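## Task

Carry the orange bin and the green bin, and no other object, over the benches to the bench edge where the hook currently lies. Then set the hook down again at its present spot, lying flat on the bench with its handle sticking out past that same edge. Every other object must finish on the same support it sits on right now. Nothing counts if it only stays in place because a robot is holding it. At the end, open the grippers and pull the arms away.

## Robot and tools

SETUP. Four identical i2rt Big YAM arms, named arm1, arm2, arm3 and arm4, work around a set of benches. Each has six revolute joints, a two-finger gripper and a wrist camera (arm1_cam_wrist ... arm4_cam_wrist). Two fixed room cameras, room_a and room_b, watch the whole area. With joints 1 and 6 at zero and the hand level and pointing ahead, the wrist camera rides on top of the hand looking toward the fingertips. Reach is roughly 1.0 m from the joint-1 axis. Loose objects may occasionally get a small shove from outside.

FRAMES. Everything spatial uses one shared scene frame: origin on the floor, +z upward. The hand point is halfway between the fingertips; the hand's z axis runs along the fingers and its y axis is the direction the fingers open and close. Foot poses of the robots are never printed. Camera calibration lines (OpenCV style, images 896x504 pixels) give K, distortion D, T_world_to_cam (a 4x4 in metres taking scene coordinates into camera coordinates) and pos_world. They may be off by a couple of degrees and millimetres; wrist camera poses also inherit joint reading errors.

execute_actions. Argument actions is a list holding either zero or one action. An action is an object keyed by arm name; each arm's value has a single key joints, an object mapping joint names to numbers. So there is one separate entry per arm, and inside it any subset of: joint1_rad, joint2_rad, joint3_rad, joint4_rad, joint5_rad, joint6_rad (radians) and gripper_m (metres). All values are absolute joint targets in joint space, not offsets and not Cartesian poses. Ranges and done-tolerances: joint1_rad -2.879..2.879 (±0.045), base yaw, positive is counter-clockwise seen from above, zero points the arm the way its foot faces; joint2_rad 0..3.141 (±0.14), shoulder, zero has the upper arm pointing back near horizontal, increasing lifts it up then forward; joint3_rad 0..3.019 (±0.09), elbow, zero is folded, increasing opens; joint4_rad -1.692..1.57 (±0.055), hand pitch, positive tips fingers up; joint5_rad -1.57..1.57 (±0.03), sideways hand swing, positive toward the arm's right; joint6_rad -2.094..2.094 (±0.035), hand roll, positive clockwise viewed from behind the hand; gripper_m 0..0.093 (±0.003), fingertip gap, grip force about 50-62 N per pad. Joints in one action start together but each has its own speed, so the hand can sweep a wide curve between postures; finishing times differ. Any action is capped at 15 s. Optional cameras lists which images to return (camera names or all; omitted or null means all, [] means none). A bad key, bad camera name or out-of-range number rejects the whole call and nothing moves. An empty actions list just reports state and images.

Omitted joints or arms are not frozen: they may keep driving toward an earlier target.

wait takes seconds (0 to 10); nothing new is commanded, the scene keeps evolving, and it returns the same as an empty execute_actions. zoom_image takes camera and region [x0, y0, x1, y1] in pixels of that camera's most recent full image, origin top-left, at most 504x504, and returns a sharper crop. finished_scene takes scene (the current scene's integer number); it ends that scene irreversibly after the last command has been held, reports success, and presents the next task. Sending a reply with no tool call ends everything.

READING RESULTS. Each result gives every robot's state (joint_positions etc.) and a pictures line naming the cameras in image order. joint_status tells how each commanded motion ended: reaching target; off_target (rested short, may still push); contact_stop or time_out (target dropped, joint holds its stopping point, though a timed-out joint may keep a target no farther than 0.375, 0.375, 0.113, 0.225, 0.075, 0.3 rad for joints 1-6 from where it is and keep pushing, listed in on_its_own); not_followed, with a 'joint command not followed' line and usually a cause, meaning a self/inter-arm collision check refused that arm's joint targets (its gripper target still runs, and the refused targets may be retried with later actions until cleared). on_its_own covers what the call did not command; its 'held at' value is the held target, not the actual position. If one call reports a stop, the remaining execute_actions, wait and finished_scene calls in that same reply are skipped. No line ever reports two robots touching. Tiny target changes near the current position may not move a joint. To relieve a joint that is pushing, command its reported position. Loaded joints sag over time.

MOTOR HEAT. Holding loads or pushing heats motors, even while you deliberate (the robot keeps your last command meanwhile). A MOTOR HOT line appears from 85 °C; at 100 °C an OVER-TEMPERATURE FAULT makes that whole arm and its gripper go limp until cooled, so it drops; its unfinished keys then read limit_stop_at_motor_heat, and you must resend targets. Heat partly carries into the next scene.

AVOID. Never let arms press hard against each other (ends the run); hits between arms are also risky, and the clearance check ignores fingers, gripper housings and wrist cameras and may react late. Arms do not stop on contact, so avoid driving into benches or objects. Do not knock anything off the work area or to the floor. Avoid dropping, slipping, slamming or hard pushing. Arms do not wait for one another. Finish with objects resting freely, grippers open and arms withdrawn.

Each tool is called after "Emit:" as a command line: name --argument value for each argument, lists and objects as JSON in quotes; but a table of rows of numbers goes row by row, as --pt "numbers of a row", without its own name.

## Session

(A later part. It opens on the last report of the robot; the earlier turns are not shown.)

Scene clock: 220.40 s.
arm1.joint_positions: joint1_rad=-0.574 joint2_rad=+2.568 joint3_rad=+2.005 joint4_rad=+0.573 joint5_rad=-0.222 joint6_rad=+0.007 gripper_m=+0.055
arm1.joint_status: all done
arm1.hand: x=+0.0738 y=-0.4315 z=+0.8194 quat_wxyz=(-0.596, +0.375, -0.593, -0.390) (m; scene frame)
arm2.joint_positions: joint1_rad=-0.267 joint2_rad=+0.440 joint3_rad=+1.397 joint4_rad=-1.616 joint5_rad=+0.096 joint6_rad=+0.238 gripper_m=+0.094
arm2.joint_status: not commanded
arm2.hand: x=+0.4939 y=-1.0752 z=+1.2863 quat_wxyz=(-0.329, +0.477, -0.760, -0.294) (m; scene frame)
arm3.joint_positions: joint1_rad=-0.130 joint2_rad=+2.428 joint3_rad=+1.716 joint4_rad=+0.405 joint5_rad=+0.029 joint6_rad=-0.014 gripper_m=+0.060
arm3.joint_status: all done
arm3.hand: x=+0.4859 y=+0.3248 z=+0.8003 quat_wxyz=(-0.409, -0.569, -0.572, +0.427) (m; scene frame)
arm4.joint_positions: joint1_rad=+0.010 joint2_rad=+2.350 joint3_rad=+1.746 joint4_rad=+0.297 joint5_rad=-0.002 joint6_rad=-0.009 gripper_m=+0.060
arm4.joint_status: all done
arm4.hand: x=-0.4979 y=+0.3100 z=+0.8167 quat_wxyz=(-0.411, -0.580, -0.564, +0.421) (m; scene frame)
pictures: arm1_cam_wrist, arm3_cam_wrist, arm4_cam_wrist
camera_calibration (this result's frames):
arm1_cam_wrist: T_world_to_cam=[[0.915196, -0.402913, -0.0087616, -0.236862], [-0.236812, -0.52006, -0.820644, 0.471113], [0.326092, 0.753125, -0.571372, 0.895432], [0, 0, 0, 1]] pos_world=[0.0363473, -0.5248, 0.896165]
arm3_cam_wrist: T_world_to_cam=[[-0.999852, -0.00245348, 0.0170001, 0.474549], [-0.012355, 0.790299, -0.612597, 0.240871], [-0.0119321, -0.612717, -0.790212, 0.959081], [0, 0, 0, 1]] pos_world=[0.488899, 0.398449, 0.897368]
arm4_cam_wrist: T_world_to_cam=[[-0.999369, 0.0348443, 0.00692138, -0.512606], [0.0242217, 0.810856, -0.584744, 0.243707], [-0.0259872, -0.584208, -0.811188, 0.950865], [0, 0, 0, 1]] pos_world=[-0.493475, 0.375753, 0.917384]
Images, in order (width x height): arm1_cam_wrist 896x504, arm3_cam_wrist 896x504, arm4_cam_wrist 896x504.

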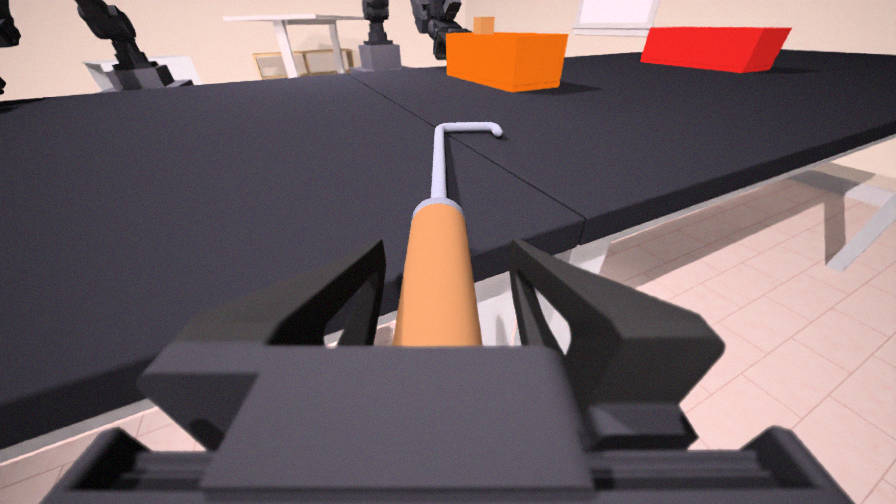

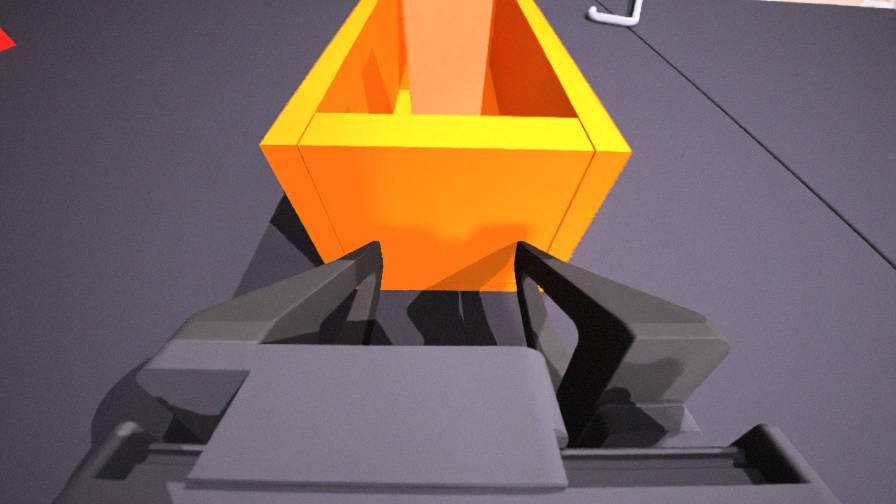

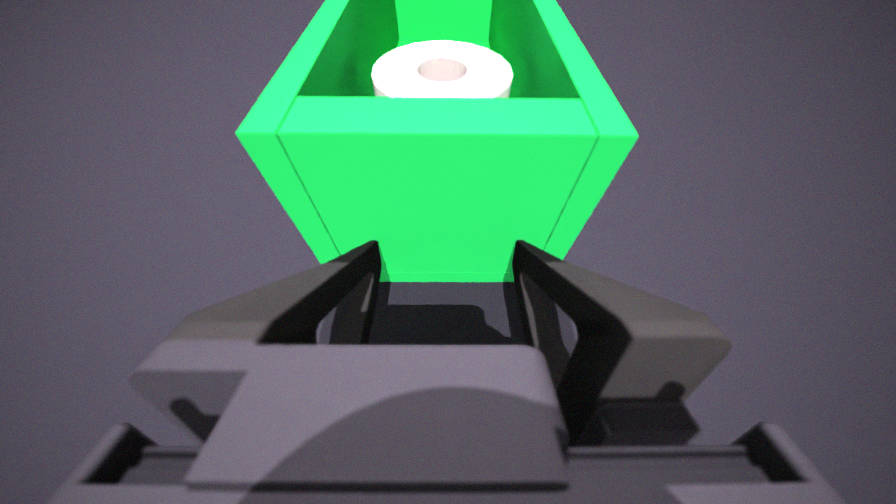

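Emit:
execute_actions --actions '[{"arm1":{"joints":{"gripper_m":0.0}},"arm3":{"joints":{"joint2_rad":2.572,"joint3_rad":2.115,"joint4_rad":0.22}},"arm4":{"joints":{"joint2_rad":2.508,"joint3_rad":2.165,"joint4_rad":0.12}}}]' --cameras '["arm1_cam_wrist","arm3_cam_wrist","arm4_cam_wrist"]'

Scene clock: 230.40 s.
arm1.joint_positions: joint1_rad=-0.574 joint2_rad=+2.568 joint3_rad=+2.005 joint4_rad=+0.572 joint5_rad=-0.226 joint6_rad=+0.005 gripper_m=+0.030
arm1.joint_status: gripper_m off_target (ended at +0.030, target +0.000)
arm1.hand: x=+0.0732 y=-0.4313 z=+0.8193 quat_wxyz=(-0.596, +0.377, -0.592, -0.390) (m; scene frame)
arm2.joint_positions: joint1_rad=-0.267 joint2_rad=+0.440 joint3_rad=+1.397 joint4_rad=-1.616 joint5_rad=+0.096 joint6_rad=+0.238 gripper_m=+0.094
arm2.joint_status: not commanded
arm2.hand: x=+0.4939 y=-1.0752 z=+1.2863 quat_wxyz=(-0.329, +0.477, -0.760, -0.294) (m; scene frame)
arm3.joint_positions: joint1_rad=-0.130 joint2_rad=+2.582 joint3_rad=+2.062 joint4_rad=+0.233 joint5_rad=+0.029 joint6_rad=-0.014 gripper_m=+0.060
arm3.joint_status: all done
arm3.hand: x=+0.4867 y=+0.2550 z=+0.8113 quat_wxyz=(-0.414, -0.565, -0.567, +0.432) (m; scene frame)
arm4.joint_positions: joint1_rad=+0.010 joint2_rad=+2.511 joint3_rad=+2.107 joint4_rad=+0.125 joint5_rad=-0.002 joint6_rad=-0.009 gripper_m=+0.060
arm4.joint_status: all done
arm4.hand: x=-0.5002 y=+0.2396 z=+0.8364 quat_wxyz=(-0.419, -0.574, -0.558, +0.429) (m; scene frame)
pictures: arm1_cam_wrist, arm3_cam_wrist, arm4_cam_wrist
camera_calibration (this result's frames):
arm1_cam_wrist: T_world_to_cam=[[0.91673, -0.399455, -0.00650885, -0.236673], [-0.233268, -0.521971, -0.820446, 0.469796], [0.324334, 0.753646, -0.571687, 0.895982], [0, 0, 0, 1]] pos_world=[0.0359563, -0.524574, 0.896123]
arm3_cam_wrist: T_world_to_cam=[[-0.999856, -0.00213578, 0.0168365, 0.474998], [-0.0122348, 0.778232, -0.627858, 0.31813], [-0.0117618, -0.627973, -0.778146, 0.919033], [0, 0, 0, 1]] pos_world=[0.489631, 0.330564, 0.906885]
arm4_cam_wrist: T_world_to_cam=[[-0.999353, 0.0353206, 0.0067992, -0.512655], [0.0239415, 0.794262, -0.607104, 0.334908], [-0.0268436, -0.606549, -0.794593, 0.916676], [0, 0, 0, 1]] pos_world=[-0.495735, 0.308111, 0.935194]
Images, in order (width x height): arm1_cam_wrist 896x504, arm3_cam_wrist 896x504, arm4_cam_wrist 896x504.

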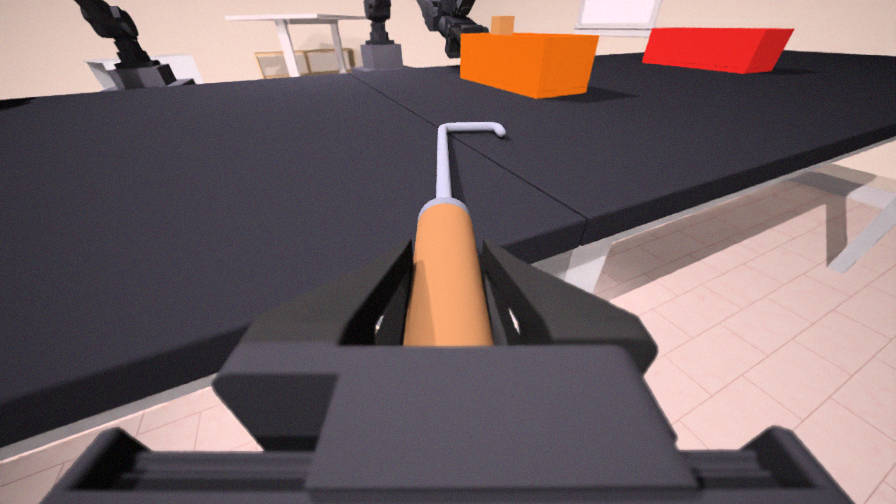

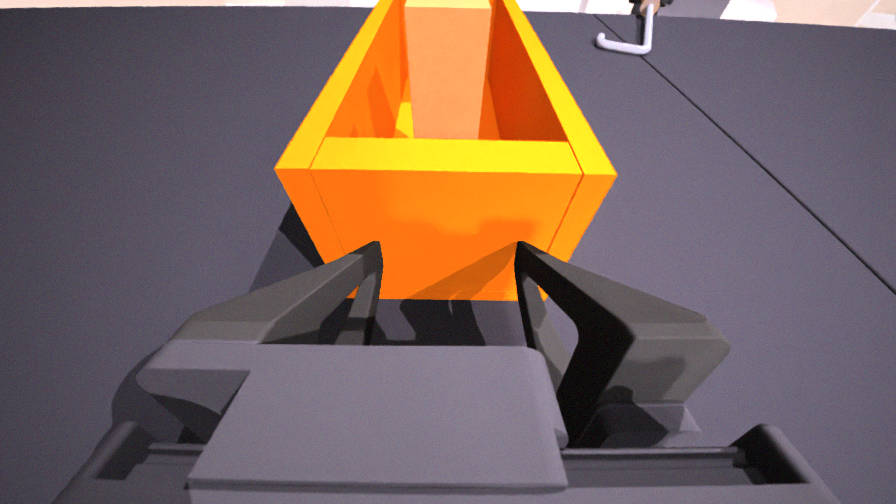

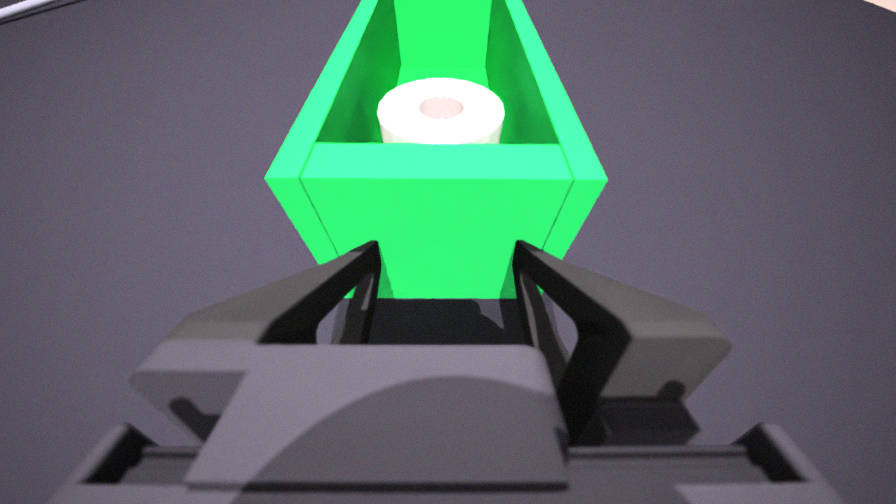

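Emit:
execute_actions --actions '[{"arm1":{"joints":{"joint2_rad":2.44,"joint4_rad":0.465,"joint6_rad":1.59,"gripper_m":0.0}},"arm3":{"joints":{"joint2_rad":2.70,"joint3_rad":2.385,"joint4_rad":0.08}},"arm4":{"joints":{"joint2_rad":2.662,"joint3_rad":2.46,"joint4_rad":-0.025}}}]' --cameras '["arm1_cam_wrist","arm3_cam_wrist","arm4_cam_wrist"]'

Scene clock: 239.00 s.
arm1.joint_positions: joint1_rad=-0.577 joint2_rad=+2.465 joint3_rad=+2.007 joint4_rad=+0.451 joint5_rad=-0.222 joint6_rad=+1.568 gripper_m=+0.030
arm1.joint_status: gripper_m off_target (ended at +0.030, target +0.000); the others done
arm1.hand: x=+0.0787 y=-0.4323 z=+0.8853 quat_wxyz=(-0.148, -0.155, -0.691, -0.690) (m; scene frame)
arm2.joint_positions: joint1_rad=-0.267 joint2_rad=+0.440 joint3_rad=+1.397 joint4_rad=-1.616 joint5_rad=+0.096 joint6_rad=+0.238 gripper_m=+0.094
arm2.joint_status: not commanded
arm2.hand: x=+0.4939 y=-1.0752 z=+1.2863 quat_wxyz=(-0.329, +0.477, -0.760, -0.294) (m; scene frame)
arm3.joint_positions: joint1_rad=-0.130 joint2_rad=+2.698 joint3_rad=+2.319 joint4_rad=+0.095 joint5_rad=+0.029 joint6_rad=-0.014 gripper_m=+0.060
arm3.joint_status: all done
arm3.hand: x=+0.4871 y=+0.2170 z=+0.8190 quat_wxyz=(-0.415, -0.565, -0.566, +0.434) (m; scene frame)
arm4.joint_positions: joint1_rad=+0.010 joint2_rad=+2.658 joint3_rad=+2.393 joint4_rad=-0.018 joint5_rad=-0.002 joint6_rad=-0.009 gripper_m=+0.060
arm4.joint_status: all done
arm4.hand: x=-0.5014 y=+0.2015 z=+0.8331 quat_wxyz=(-0.418, -0.575, -0.559, +0.428) (m; scene frame)
pictures: arm1_cam_wrist, arm3_cam_wrist, arm4_cam_wrist
camera_calibration (this result's frames):
arm1_cam_wrist: T_world_to_cam=[[0.00139054, 0.0104611, -0.999944, 0.887065], [-0.981944, -0.18914, -0.00334424, 0.00412275], [-0.189165, 0.981894, 0.0100092, 0.556827], [0, 0, 0, 1]] pos_world=[0.108147, -0.555245, 0.881456]
arm3_cam_wrist: T_world_to_cam=[[-0.999857, -0.00206767, 0.0168005, 0.475212], [-0.0122085, 0.775591, -0.631118, 0.355847], [-0.0117253, -0.631233, -0.775505, 0.899732], [0, 0, 0, 1]] pos_world=[0.490038, 0.292932, 0.914345]
arm4_cam_wrist: T_world_to_cam=[[-0.999355, 0.035262, 0.00681498, -0.512425], [0.0239773, 0.796341, -0.604373, 0.360493], [-0.0267385, -0.603819, -0.796673, 0.892162], [0, 0, 0, 1]] pos_world=[-0.496883, 0.269699, 0.932125]
Images, in order (width x height): arm1_cam_wrist 896x504, arm3_cam_wrist 896x504, arm4_cam_wrist 896x504.

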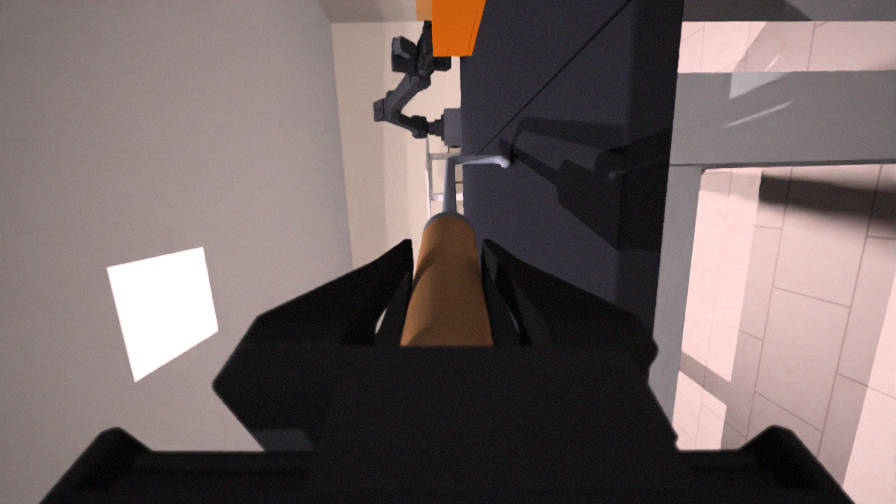

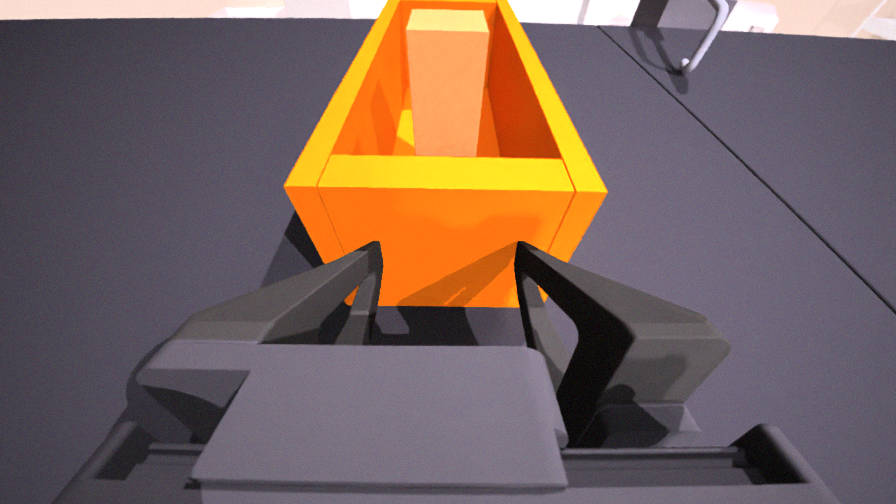

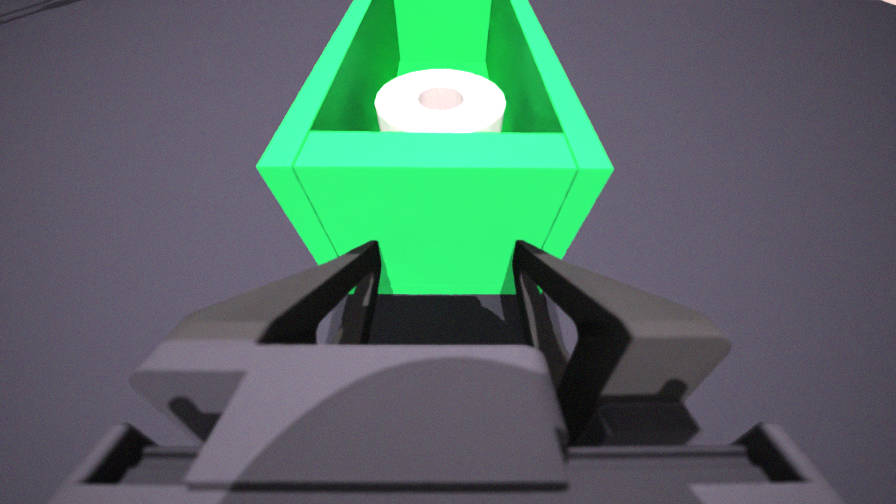

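Emit:
execute_actions --actions '[{"arm1":{"joints":{"joint1_rad":0.169,"joint2_rad":2.16,"joint4_rad":0.2,"joint5_rad":0.16,"gripper_m":0.0}},"arm3":{"joints":{"joint2_rad":2.835,"joint3_rad":2.65,"joint4_rad":-0.05}},"arm4":{"joints":{"joint2_rad":2.78,"joint3_rad":2.70,"joint4_rad":-0.14}}}]' --cameras '["arm1_cam_wrist","arm3_cam_wrist","arm4_cam_wrist","room_b"]'

Scene clock: 259.00 s.
arm1.joint_positions: joint1_rad=+0.173 joint2_rad=+2.177 joint3_rad=+2.007 joint4_rad=+0.183 joint5_rad=+0.161 joint6_rad=+1.528 gripper_m=+0.029
arm1.joint_status: gripper_m off_target (ended at +0.029, target +0.000); the others done
arm1.hand: x=-0.5247 y=-0.2938 z=+1.0887 quat_wxyz=(-0.035, -0.011, -0.700, -0.713) (m; scene frame)
arm2.joint_positions: joint1_rad=-0.267 joint2_rad=+0.440 joint3_rad=+1.397 joint4_rad=-1.616 joint5_rad=+0.096 joint6_rad=+0.238 gripper_m=+0.094
arm2.joint_status: not commanded
arm2.hand: x=+0.4939 y=-1.0752 z=+1.2863 quat_wxyz=(-0.329, +0.477, -0.760, -0.294) (m; scene frame)
arm3.joint_positions: joint1_rad=-0.130 joint2_rad=+2.834 joint3_rad=+2.581 joint4_rad=-0.035 joint5_rad=+0.029 joint6_rad=-0.014 gripper_m=+0.060
arm3.joint_status: all done
arm3.hand: x=+0.4873 y=+0.1922 z=+0.8119 quat_wxyz=(-0.414, -0.566, -0.567, +0.432) (m; scene frame)
arm4.joint_positions: joint1_rad=+0.010 joint2_rad=+2.771 joint3_rad=+2.631 joint4_rad=-0.132 joint5_rad=-0.002 joint6_rad=-0.009 gripper_m=+0.060
arm4.joint_status: all done
arm4.hand: x=-0.5021 y=+0.1804 z=+0.8403 quat_wxyz=(-0.421, -0.572, -0.557, +0.431) (m; scene frame)
pictures: arm1_cam_wrist, arm3_cam_wrist, arm4_cam_wrist, room_b
camera_calibration (this result's frames):
arm1_cam_wrist: T_world_to_cam=[[0.0410208, 0.0311489, -0.998673, 1.11532], [-0.847408, -0.528459, -0.0512904, -0.53845], [-0.529355, 0.848387, 0.004718, 0.0926694], [0, 0, 0, 1]] pos_world=[-0.452983, -0.397909, 1.08579]
arm3_cam_wrist: T_world_to_cam=[[-0.999856, -0.00214818, 0.0168431, 0.475522], [-0.0122396, 0.778711, -0.627264, 0.366889], [-0.0117684, -0.627379, -0.778625, 0.880397], [0, 0, 0, 1]] pos_world=[0.490305, 0.267664, 0.907626]
arm4_cam_wrist: T_world_to_cam=[[-0.999349, 0.035444, 0.00676522, -0.512441], [0.0238646, 0.789841, -0.612847, 0.38988], [-0.0270652, -0.612287, -0.790172, 0.881113], [0, 0, 0, 1]] pos_world=[-0.497564, 0.249714, 0.938634]
Images, in order (width x height): arm1_cam_wrist 896x504, arm3_cam_wrist 896x504, arm4_cam_wrist 896x504, room_b 896x504.

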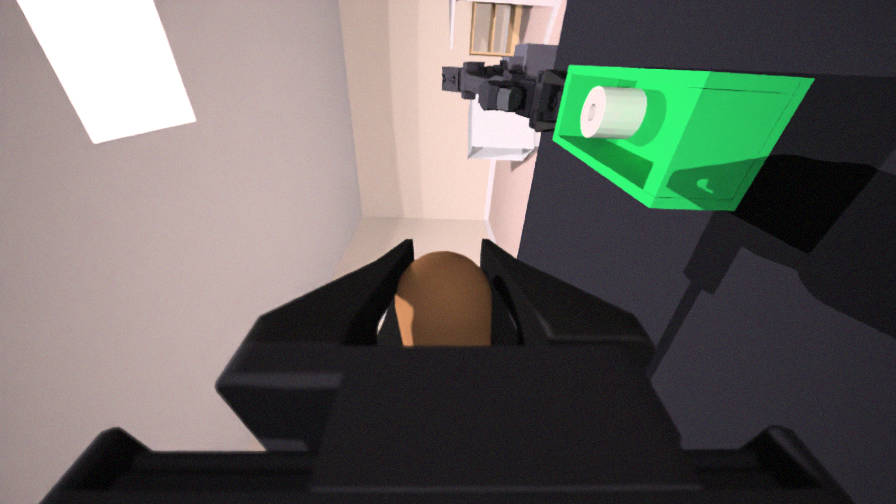

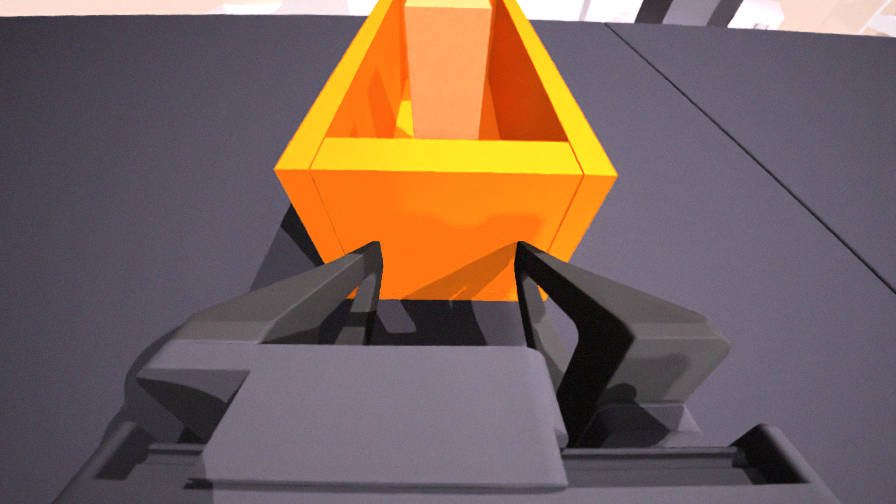

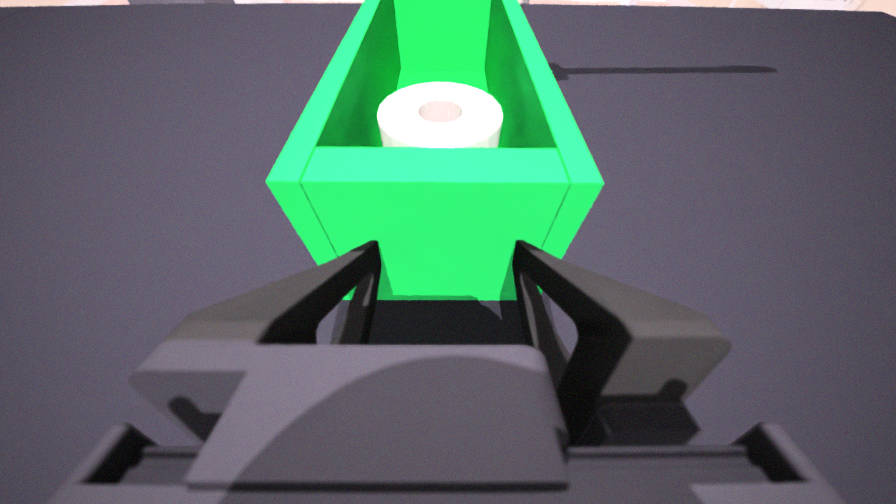

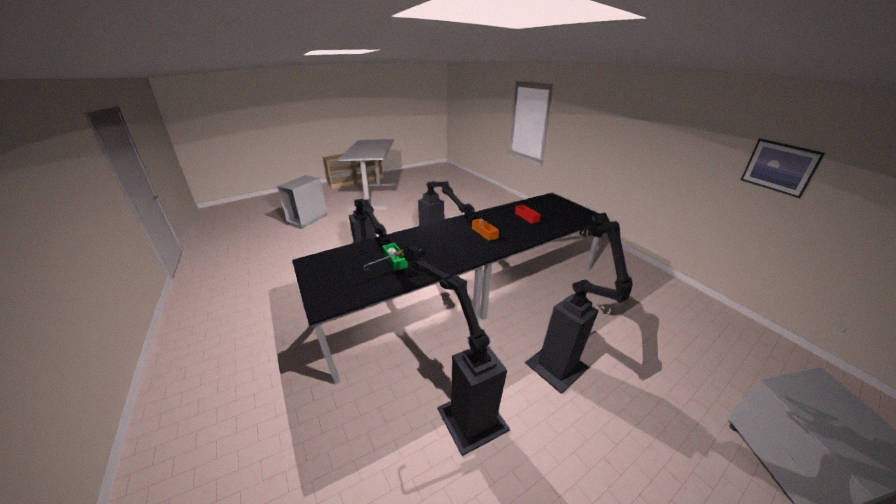

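Emit:
execute_actions --actions '[{"arm1":{"joints":{"joint1_rad":0.106,"joint2_rad":2.29,"joint3_rad":2.35,"joint4_rad":0.0,"joint5_rad":0.9,"joint6_rad":1.6,"gripper_m":0.0}},"arm3":{"joints":{"joint2_rad":1.9}},"arm4":{"joints":{"joint2_rad":1.9}}}]'

Scene clock: 301.03 s.
arm1.joint_positions: joint1_rad=+0.097 joint2_rad=+2.324 joint3_rad=+2.268 joint4_rad=-0.014 joint5_rad=+0.898 joint6_rad=+1.533 gripper_m=+0.029
arm1.joint_status: joint6_rad time_out (moved +0.005 of +0.072); gripper_m off_target (ended at +0.029, target +0.000); the others done
arm1.on_its_own: joint6_rad reads +1.533 and still pushes toward +1.600 since a time_out
arm1.hand: x=-0.3475 y=-0.3107 z=+1.0726 quat_wxyz=(-0.319, -0.280, -0.666, -0.613) (m; scene frame)
arm2.joint_positions: joint1_rad=-0.267 joint2_rad=+0.440 joint3_rad=+1.397 joint4_rad=-1.616 joint5_rad=+0.096 joint6_rad=+0.238 gripper_m=+0.094
arm2.joint_status: not commanded
arm2.hand: x=+0.4939 y=-1.0752 z=+1.2863 quat_wxyz=(-0.329, +0.477, -0.760, -0.294) (m; scene frame)
arm3.joint_positions: joint1_rad=-0.130 joint2_rad=+1.925 joint3_rad=+2.619 joint4_rad=-0.044 joint5_rad=+0.029 joint6_rad=-0.014 gripper_m=+0.060
arm3.joint_status: all done
arm3.hand: x=+0.4846 y=+0.4952 z=+1.6526 quat_wxyz=(-0.628, -0.319, -0.309, +0.639) (m; scene frame)
arm4.joint_positions: joint1_rad=+0.010 joint2_rad=+1.888 joint3_rad=+2.679 joint4_rad=-0.143 joint5_rad=-0.002 joint6_rad=-0.009 gripper_m=+0.060
arm4.joint_status: all done
arm4.hand: x=-0.4999 y=+0.5203 z=+1.6464 quat_wxyz=(-0.621, -0.323, -0.311, +0.643) (m; scene frame)
pictures: arm1_cam_wrist, arm2_cam_wrist, arm3_cam_wrist, arm4_cam_wrist, room_a, room_b
camera_calibration (this result's frames):
arm1_cam_wrist: T_world_to_cam=[[0.0323061, -0.0861715, -0.995756, 1.04986], [-0.967186, 0.248504, -0.0528845, -0.1966], [0.252007, 0.96479, -0.0753157, 0.594467], [0, 0, 0, 1]] pos_world=[-0.373875, -0.434212, 1.07978]
arm2_cam_wrist: T_world_to_cam=[[0.923614, -0.360258, -0.130963, -0.675532], [-0.38285, -0.883954, -0.268425, -0.41006], [-0.0190628, 0.29806, -0.954357, 1.68537], [0, 0, 0, 1]] pos_world=[0.499067, -1.10818, 1.4099]
arm3_cam_wrist: T_world_to_cam=[[-0.999967, 0.00746629, 0.00329827, 0.476942], [-0.00363614, -0.0457013, -0.998949, 1.67655], [-0.0073077, -0.998927, 0.045727, 0.544541], [0, 0, 0, 1]] pos_world=[0.487002, 0.617017, 1.64831]
arm4_cam_wrist: T_world_to_cam=[[-0.998883, 0.0471027, -0.00372261, -0.516339], [0.00329946, -0.00905818, -0.999954, 1.65811], [-0.0471342, -0.998849, 0.00889265, 0.601751], [0, 0, 0, 1]] pos_world=[-0.49287, 0.640399, 1.65076]
Images, in order (width x height): arm1_cam_wrist 896x504, arm2_cam_wrist 896x504, arm3_cam_wrist 896x504, arm4_cam_wrist 896x504, room_a 896x504, room_b 896x504.

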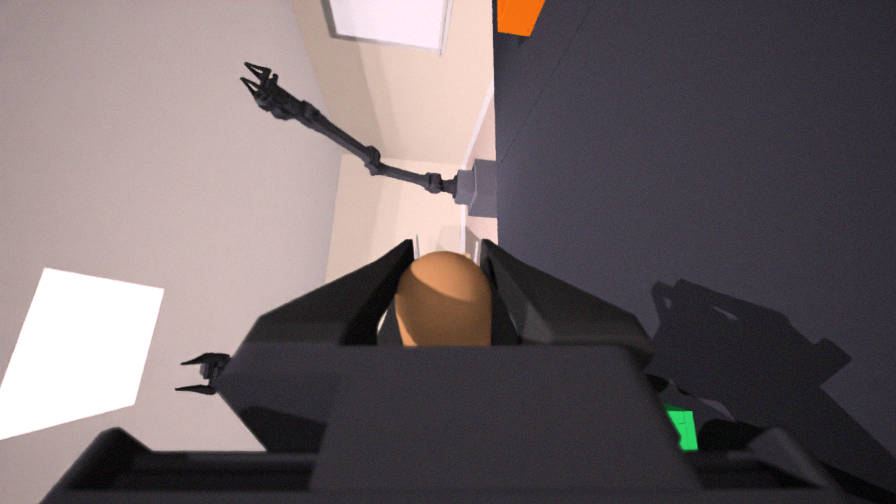

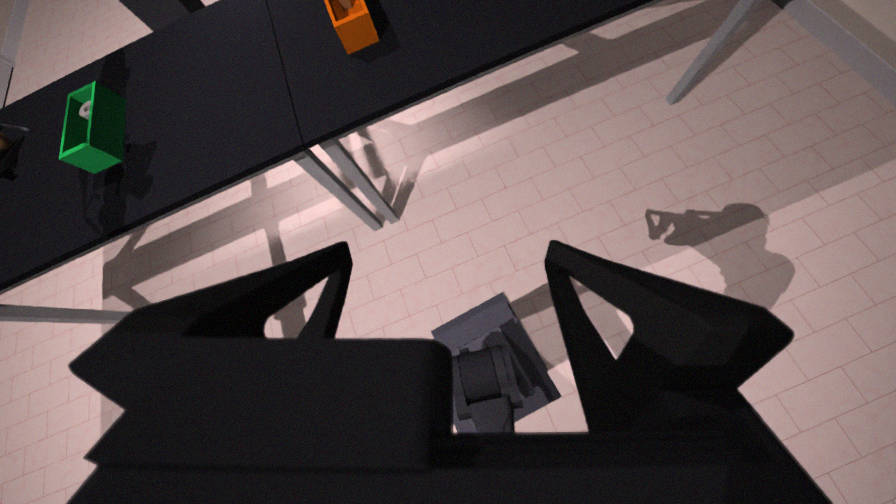

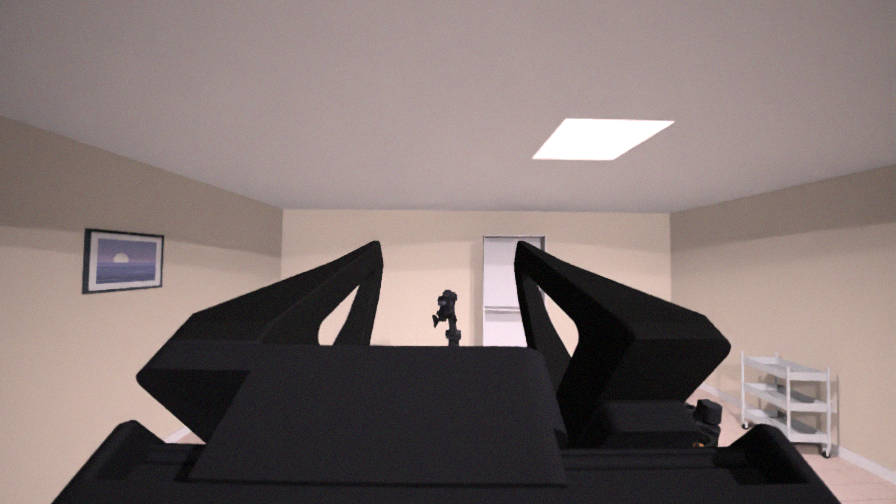

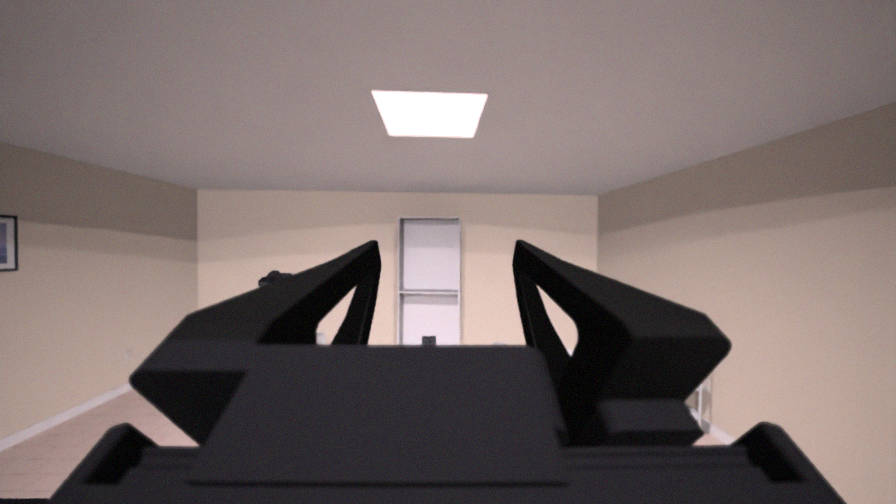

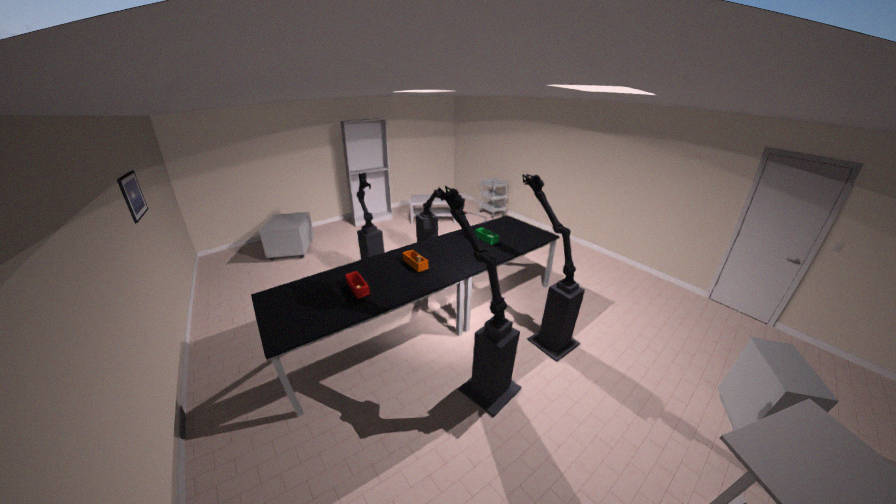

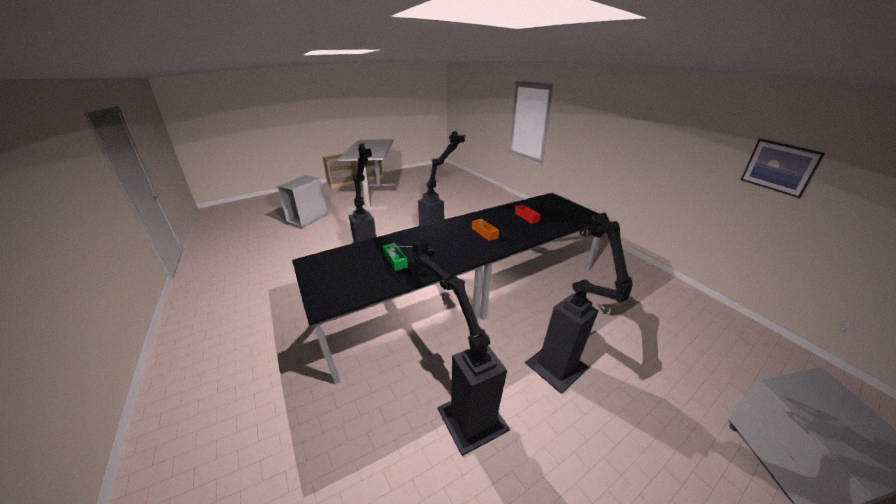

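Emit:
zoom_image --camera "room_b" --region '[360, 220, 460, 290]'

Emit:
zoom_image --camera "room_a" --region '[410, 180, 520, 260]'

Region (360, 220, 460, 290) of room_b's 896x504 image, scaled by 5.040, with more detail than that image has; it fills the top 353 rows of this view, and the rest is white.

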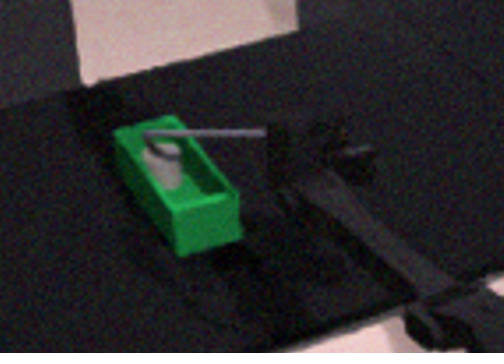

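Region (410, 180, 520, 260) of room_a's 896x504 image, scaled by 4.582, with more detail than that image has; it fills the top 367 rows of this view, and the rest is white.

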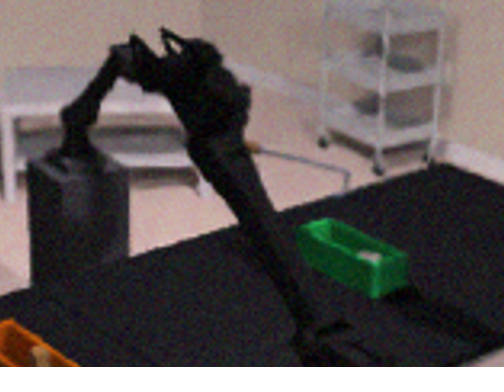

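Emit:
execute_actions --actions '[{"arm1":{"joints":{"joint5_rad":1.12,"gripper_m":0.0}},"arm3":{"joints":{"joint2_rad":1.6,"joint3_rad":1.7,"joint4_rad":-0.1}},"arm4":{"joints":{"joint3_rad":1.9,"joint4_rad":0.0}}}]' --cameras '["arm1_cam_wrist","arm4_cam_wrist","room_a","room_b"]'

Emit:
zoom_image --camera "room_b" --region '[360, 220, 460, 290]'

Scene clock: 336.60 s.
arm1.joint_positions: joint1_rad=+0.100 joint2_rad=+2.324 joint3_rad=+2.268 joint4_rad=-0.014 joint5_rad=+1.117 joint6_rad=+1.533 gripper_m=+0.029
arm1.joint_status: gripper_m off_target (ended at +0.029, target +0.000); the others done
arm1.on_its_own: joint6_rad reads +1.533 and still pushes toward +1.600 since a time_out
arm1.hand: x=-0.3298 y=-0.3416 z=+1.0744 quat_wxyz=(-0.388, -0.346, -0.630, -0.577) (m; scene frame)
arm2.joint_positions: joint1_rad=-0.267 joint2_rad=+0.440 joint3_rad=+1.397 joint4_rad=-1.616 joint5_rad=+0.096 joint6_rad=+0.238 gripper_m=+0.094
arm2.joint_status: not commanded
arm2.hand: x=+0.4939 y=-1.0752 z=+1.2863 quat_wxyz=(-0.329, +0.477, -0.760, -0.294) (m; scene frame)
arm3.joint_positions: joint1_rad=-0.130 joint2_rad=+1.626 joint3_rad=+1.667 joint4_rad=-0.095 joint5_rad=+0.029 joint6_rad=-0.014 gripper_m=+0.060
arm3.joint_status: all done
arm3.hand: x=+0.4847 y=+0.4633 z=+1.3041 quat_wxyz=(-0.478, -0.514, -0.513, +0.495) (m; scene frame)
arm4.joint_positions: joint1_rad=+0.010 joint2_rad=+1.904 joint3_rad=+1.889 joint4_rad=-0.007 joint5_rad=-0.002 joint6_rad=-0.009 gripper_m=+0.060
arm4.joint_status: all done
arm4.hand: x=-0.5005 y=+0.3547 z=+1.2112 quat_wxyz=(-0.486, -0.515, -0.500, +0.499) (m; scene frame)
pictures: arm1_cam_wrist, arm4_cam_wrist, room_a, room_b
camera_calibration (this result's frames):
arm1_cam_wrist: T_world_to_cam=[[0.0262303, -0.0937886, -0.995247, 1.04327], [-0.891064, 0.449081, -0.0658043, -0.0641909], [0.453118, 0.888555, -0.0717921, 0.656373], [0, 0, 0, 1]] pos_world=[-0.381978, -0.456549, 1.08121]
arm4_cam_wrist: T_world_to_cam=[[-0.999207, 0.0395019, 0.00506245, -0.518886], [0.0202669, 0.613796, -0.789204, 0.753715], [-0.0342824, -0.788475, -0.61411, 1.12656], [0, 0, 0, 1]] pos_world=[-0.495128, 0.446138, 1.2893]
Images, in order (width x height): arm1_cam_wrist 896x504, arm4_cam_wrist 896x504, room_a 896x504, room_b 896x504.

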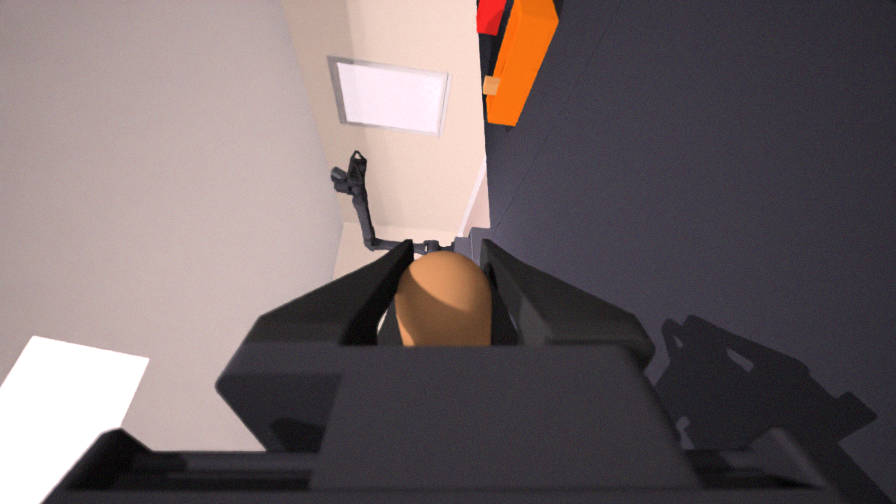

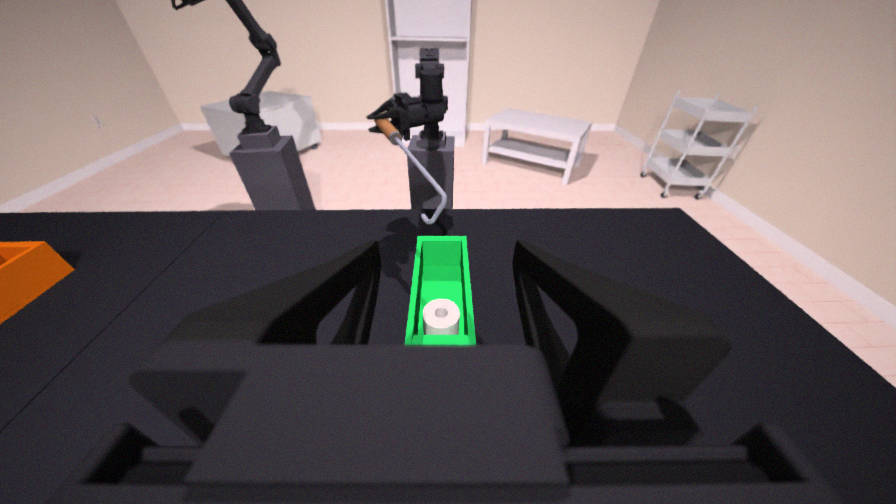

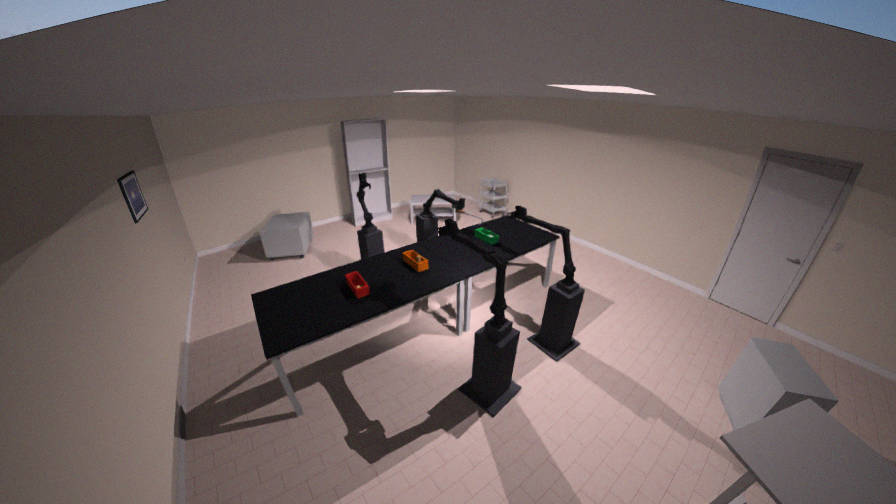

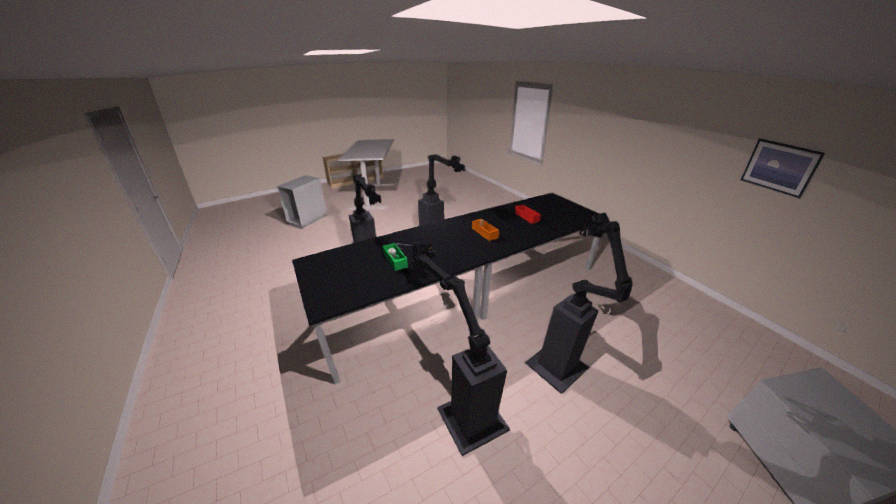

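Region (360, 220, 460, 290) of room_b's 896x504 image, scaled by 5.040, with more detail than that image has; it fills the top 353 rows of this view, and the rest is white.

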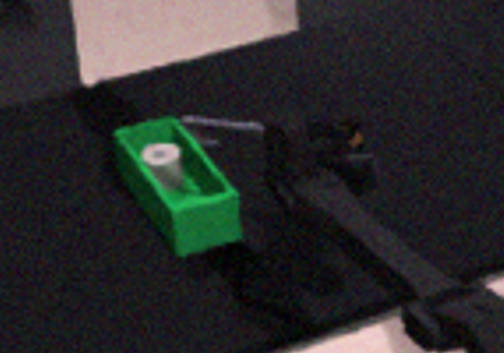

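Emit:
zoom_image --camera "arm4_cam_wrist" --region '[350, 90, 520, 280]'

Region (350, 90, 520, 280) of arm4_cam_wrist's 896x504 image, scaled by 2.653, with more detail than that image has; it fills the left 451 columns of this view, and the rest is white.

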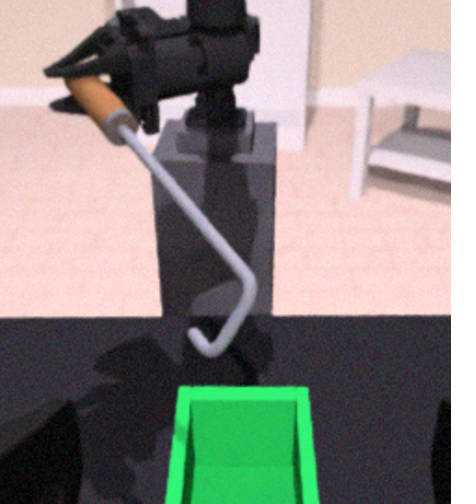

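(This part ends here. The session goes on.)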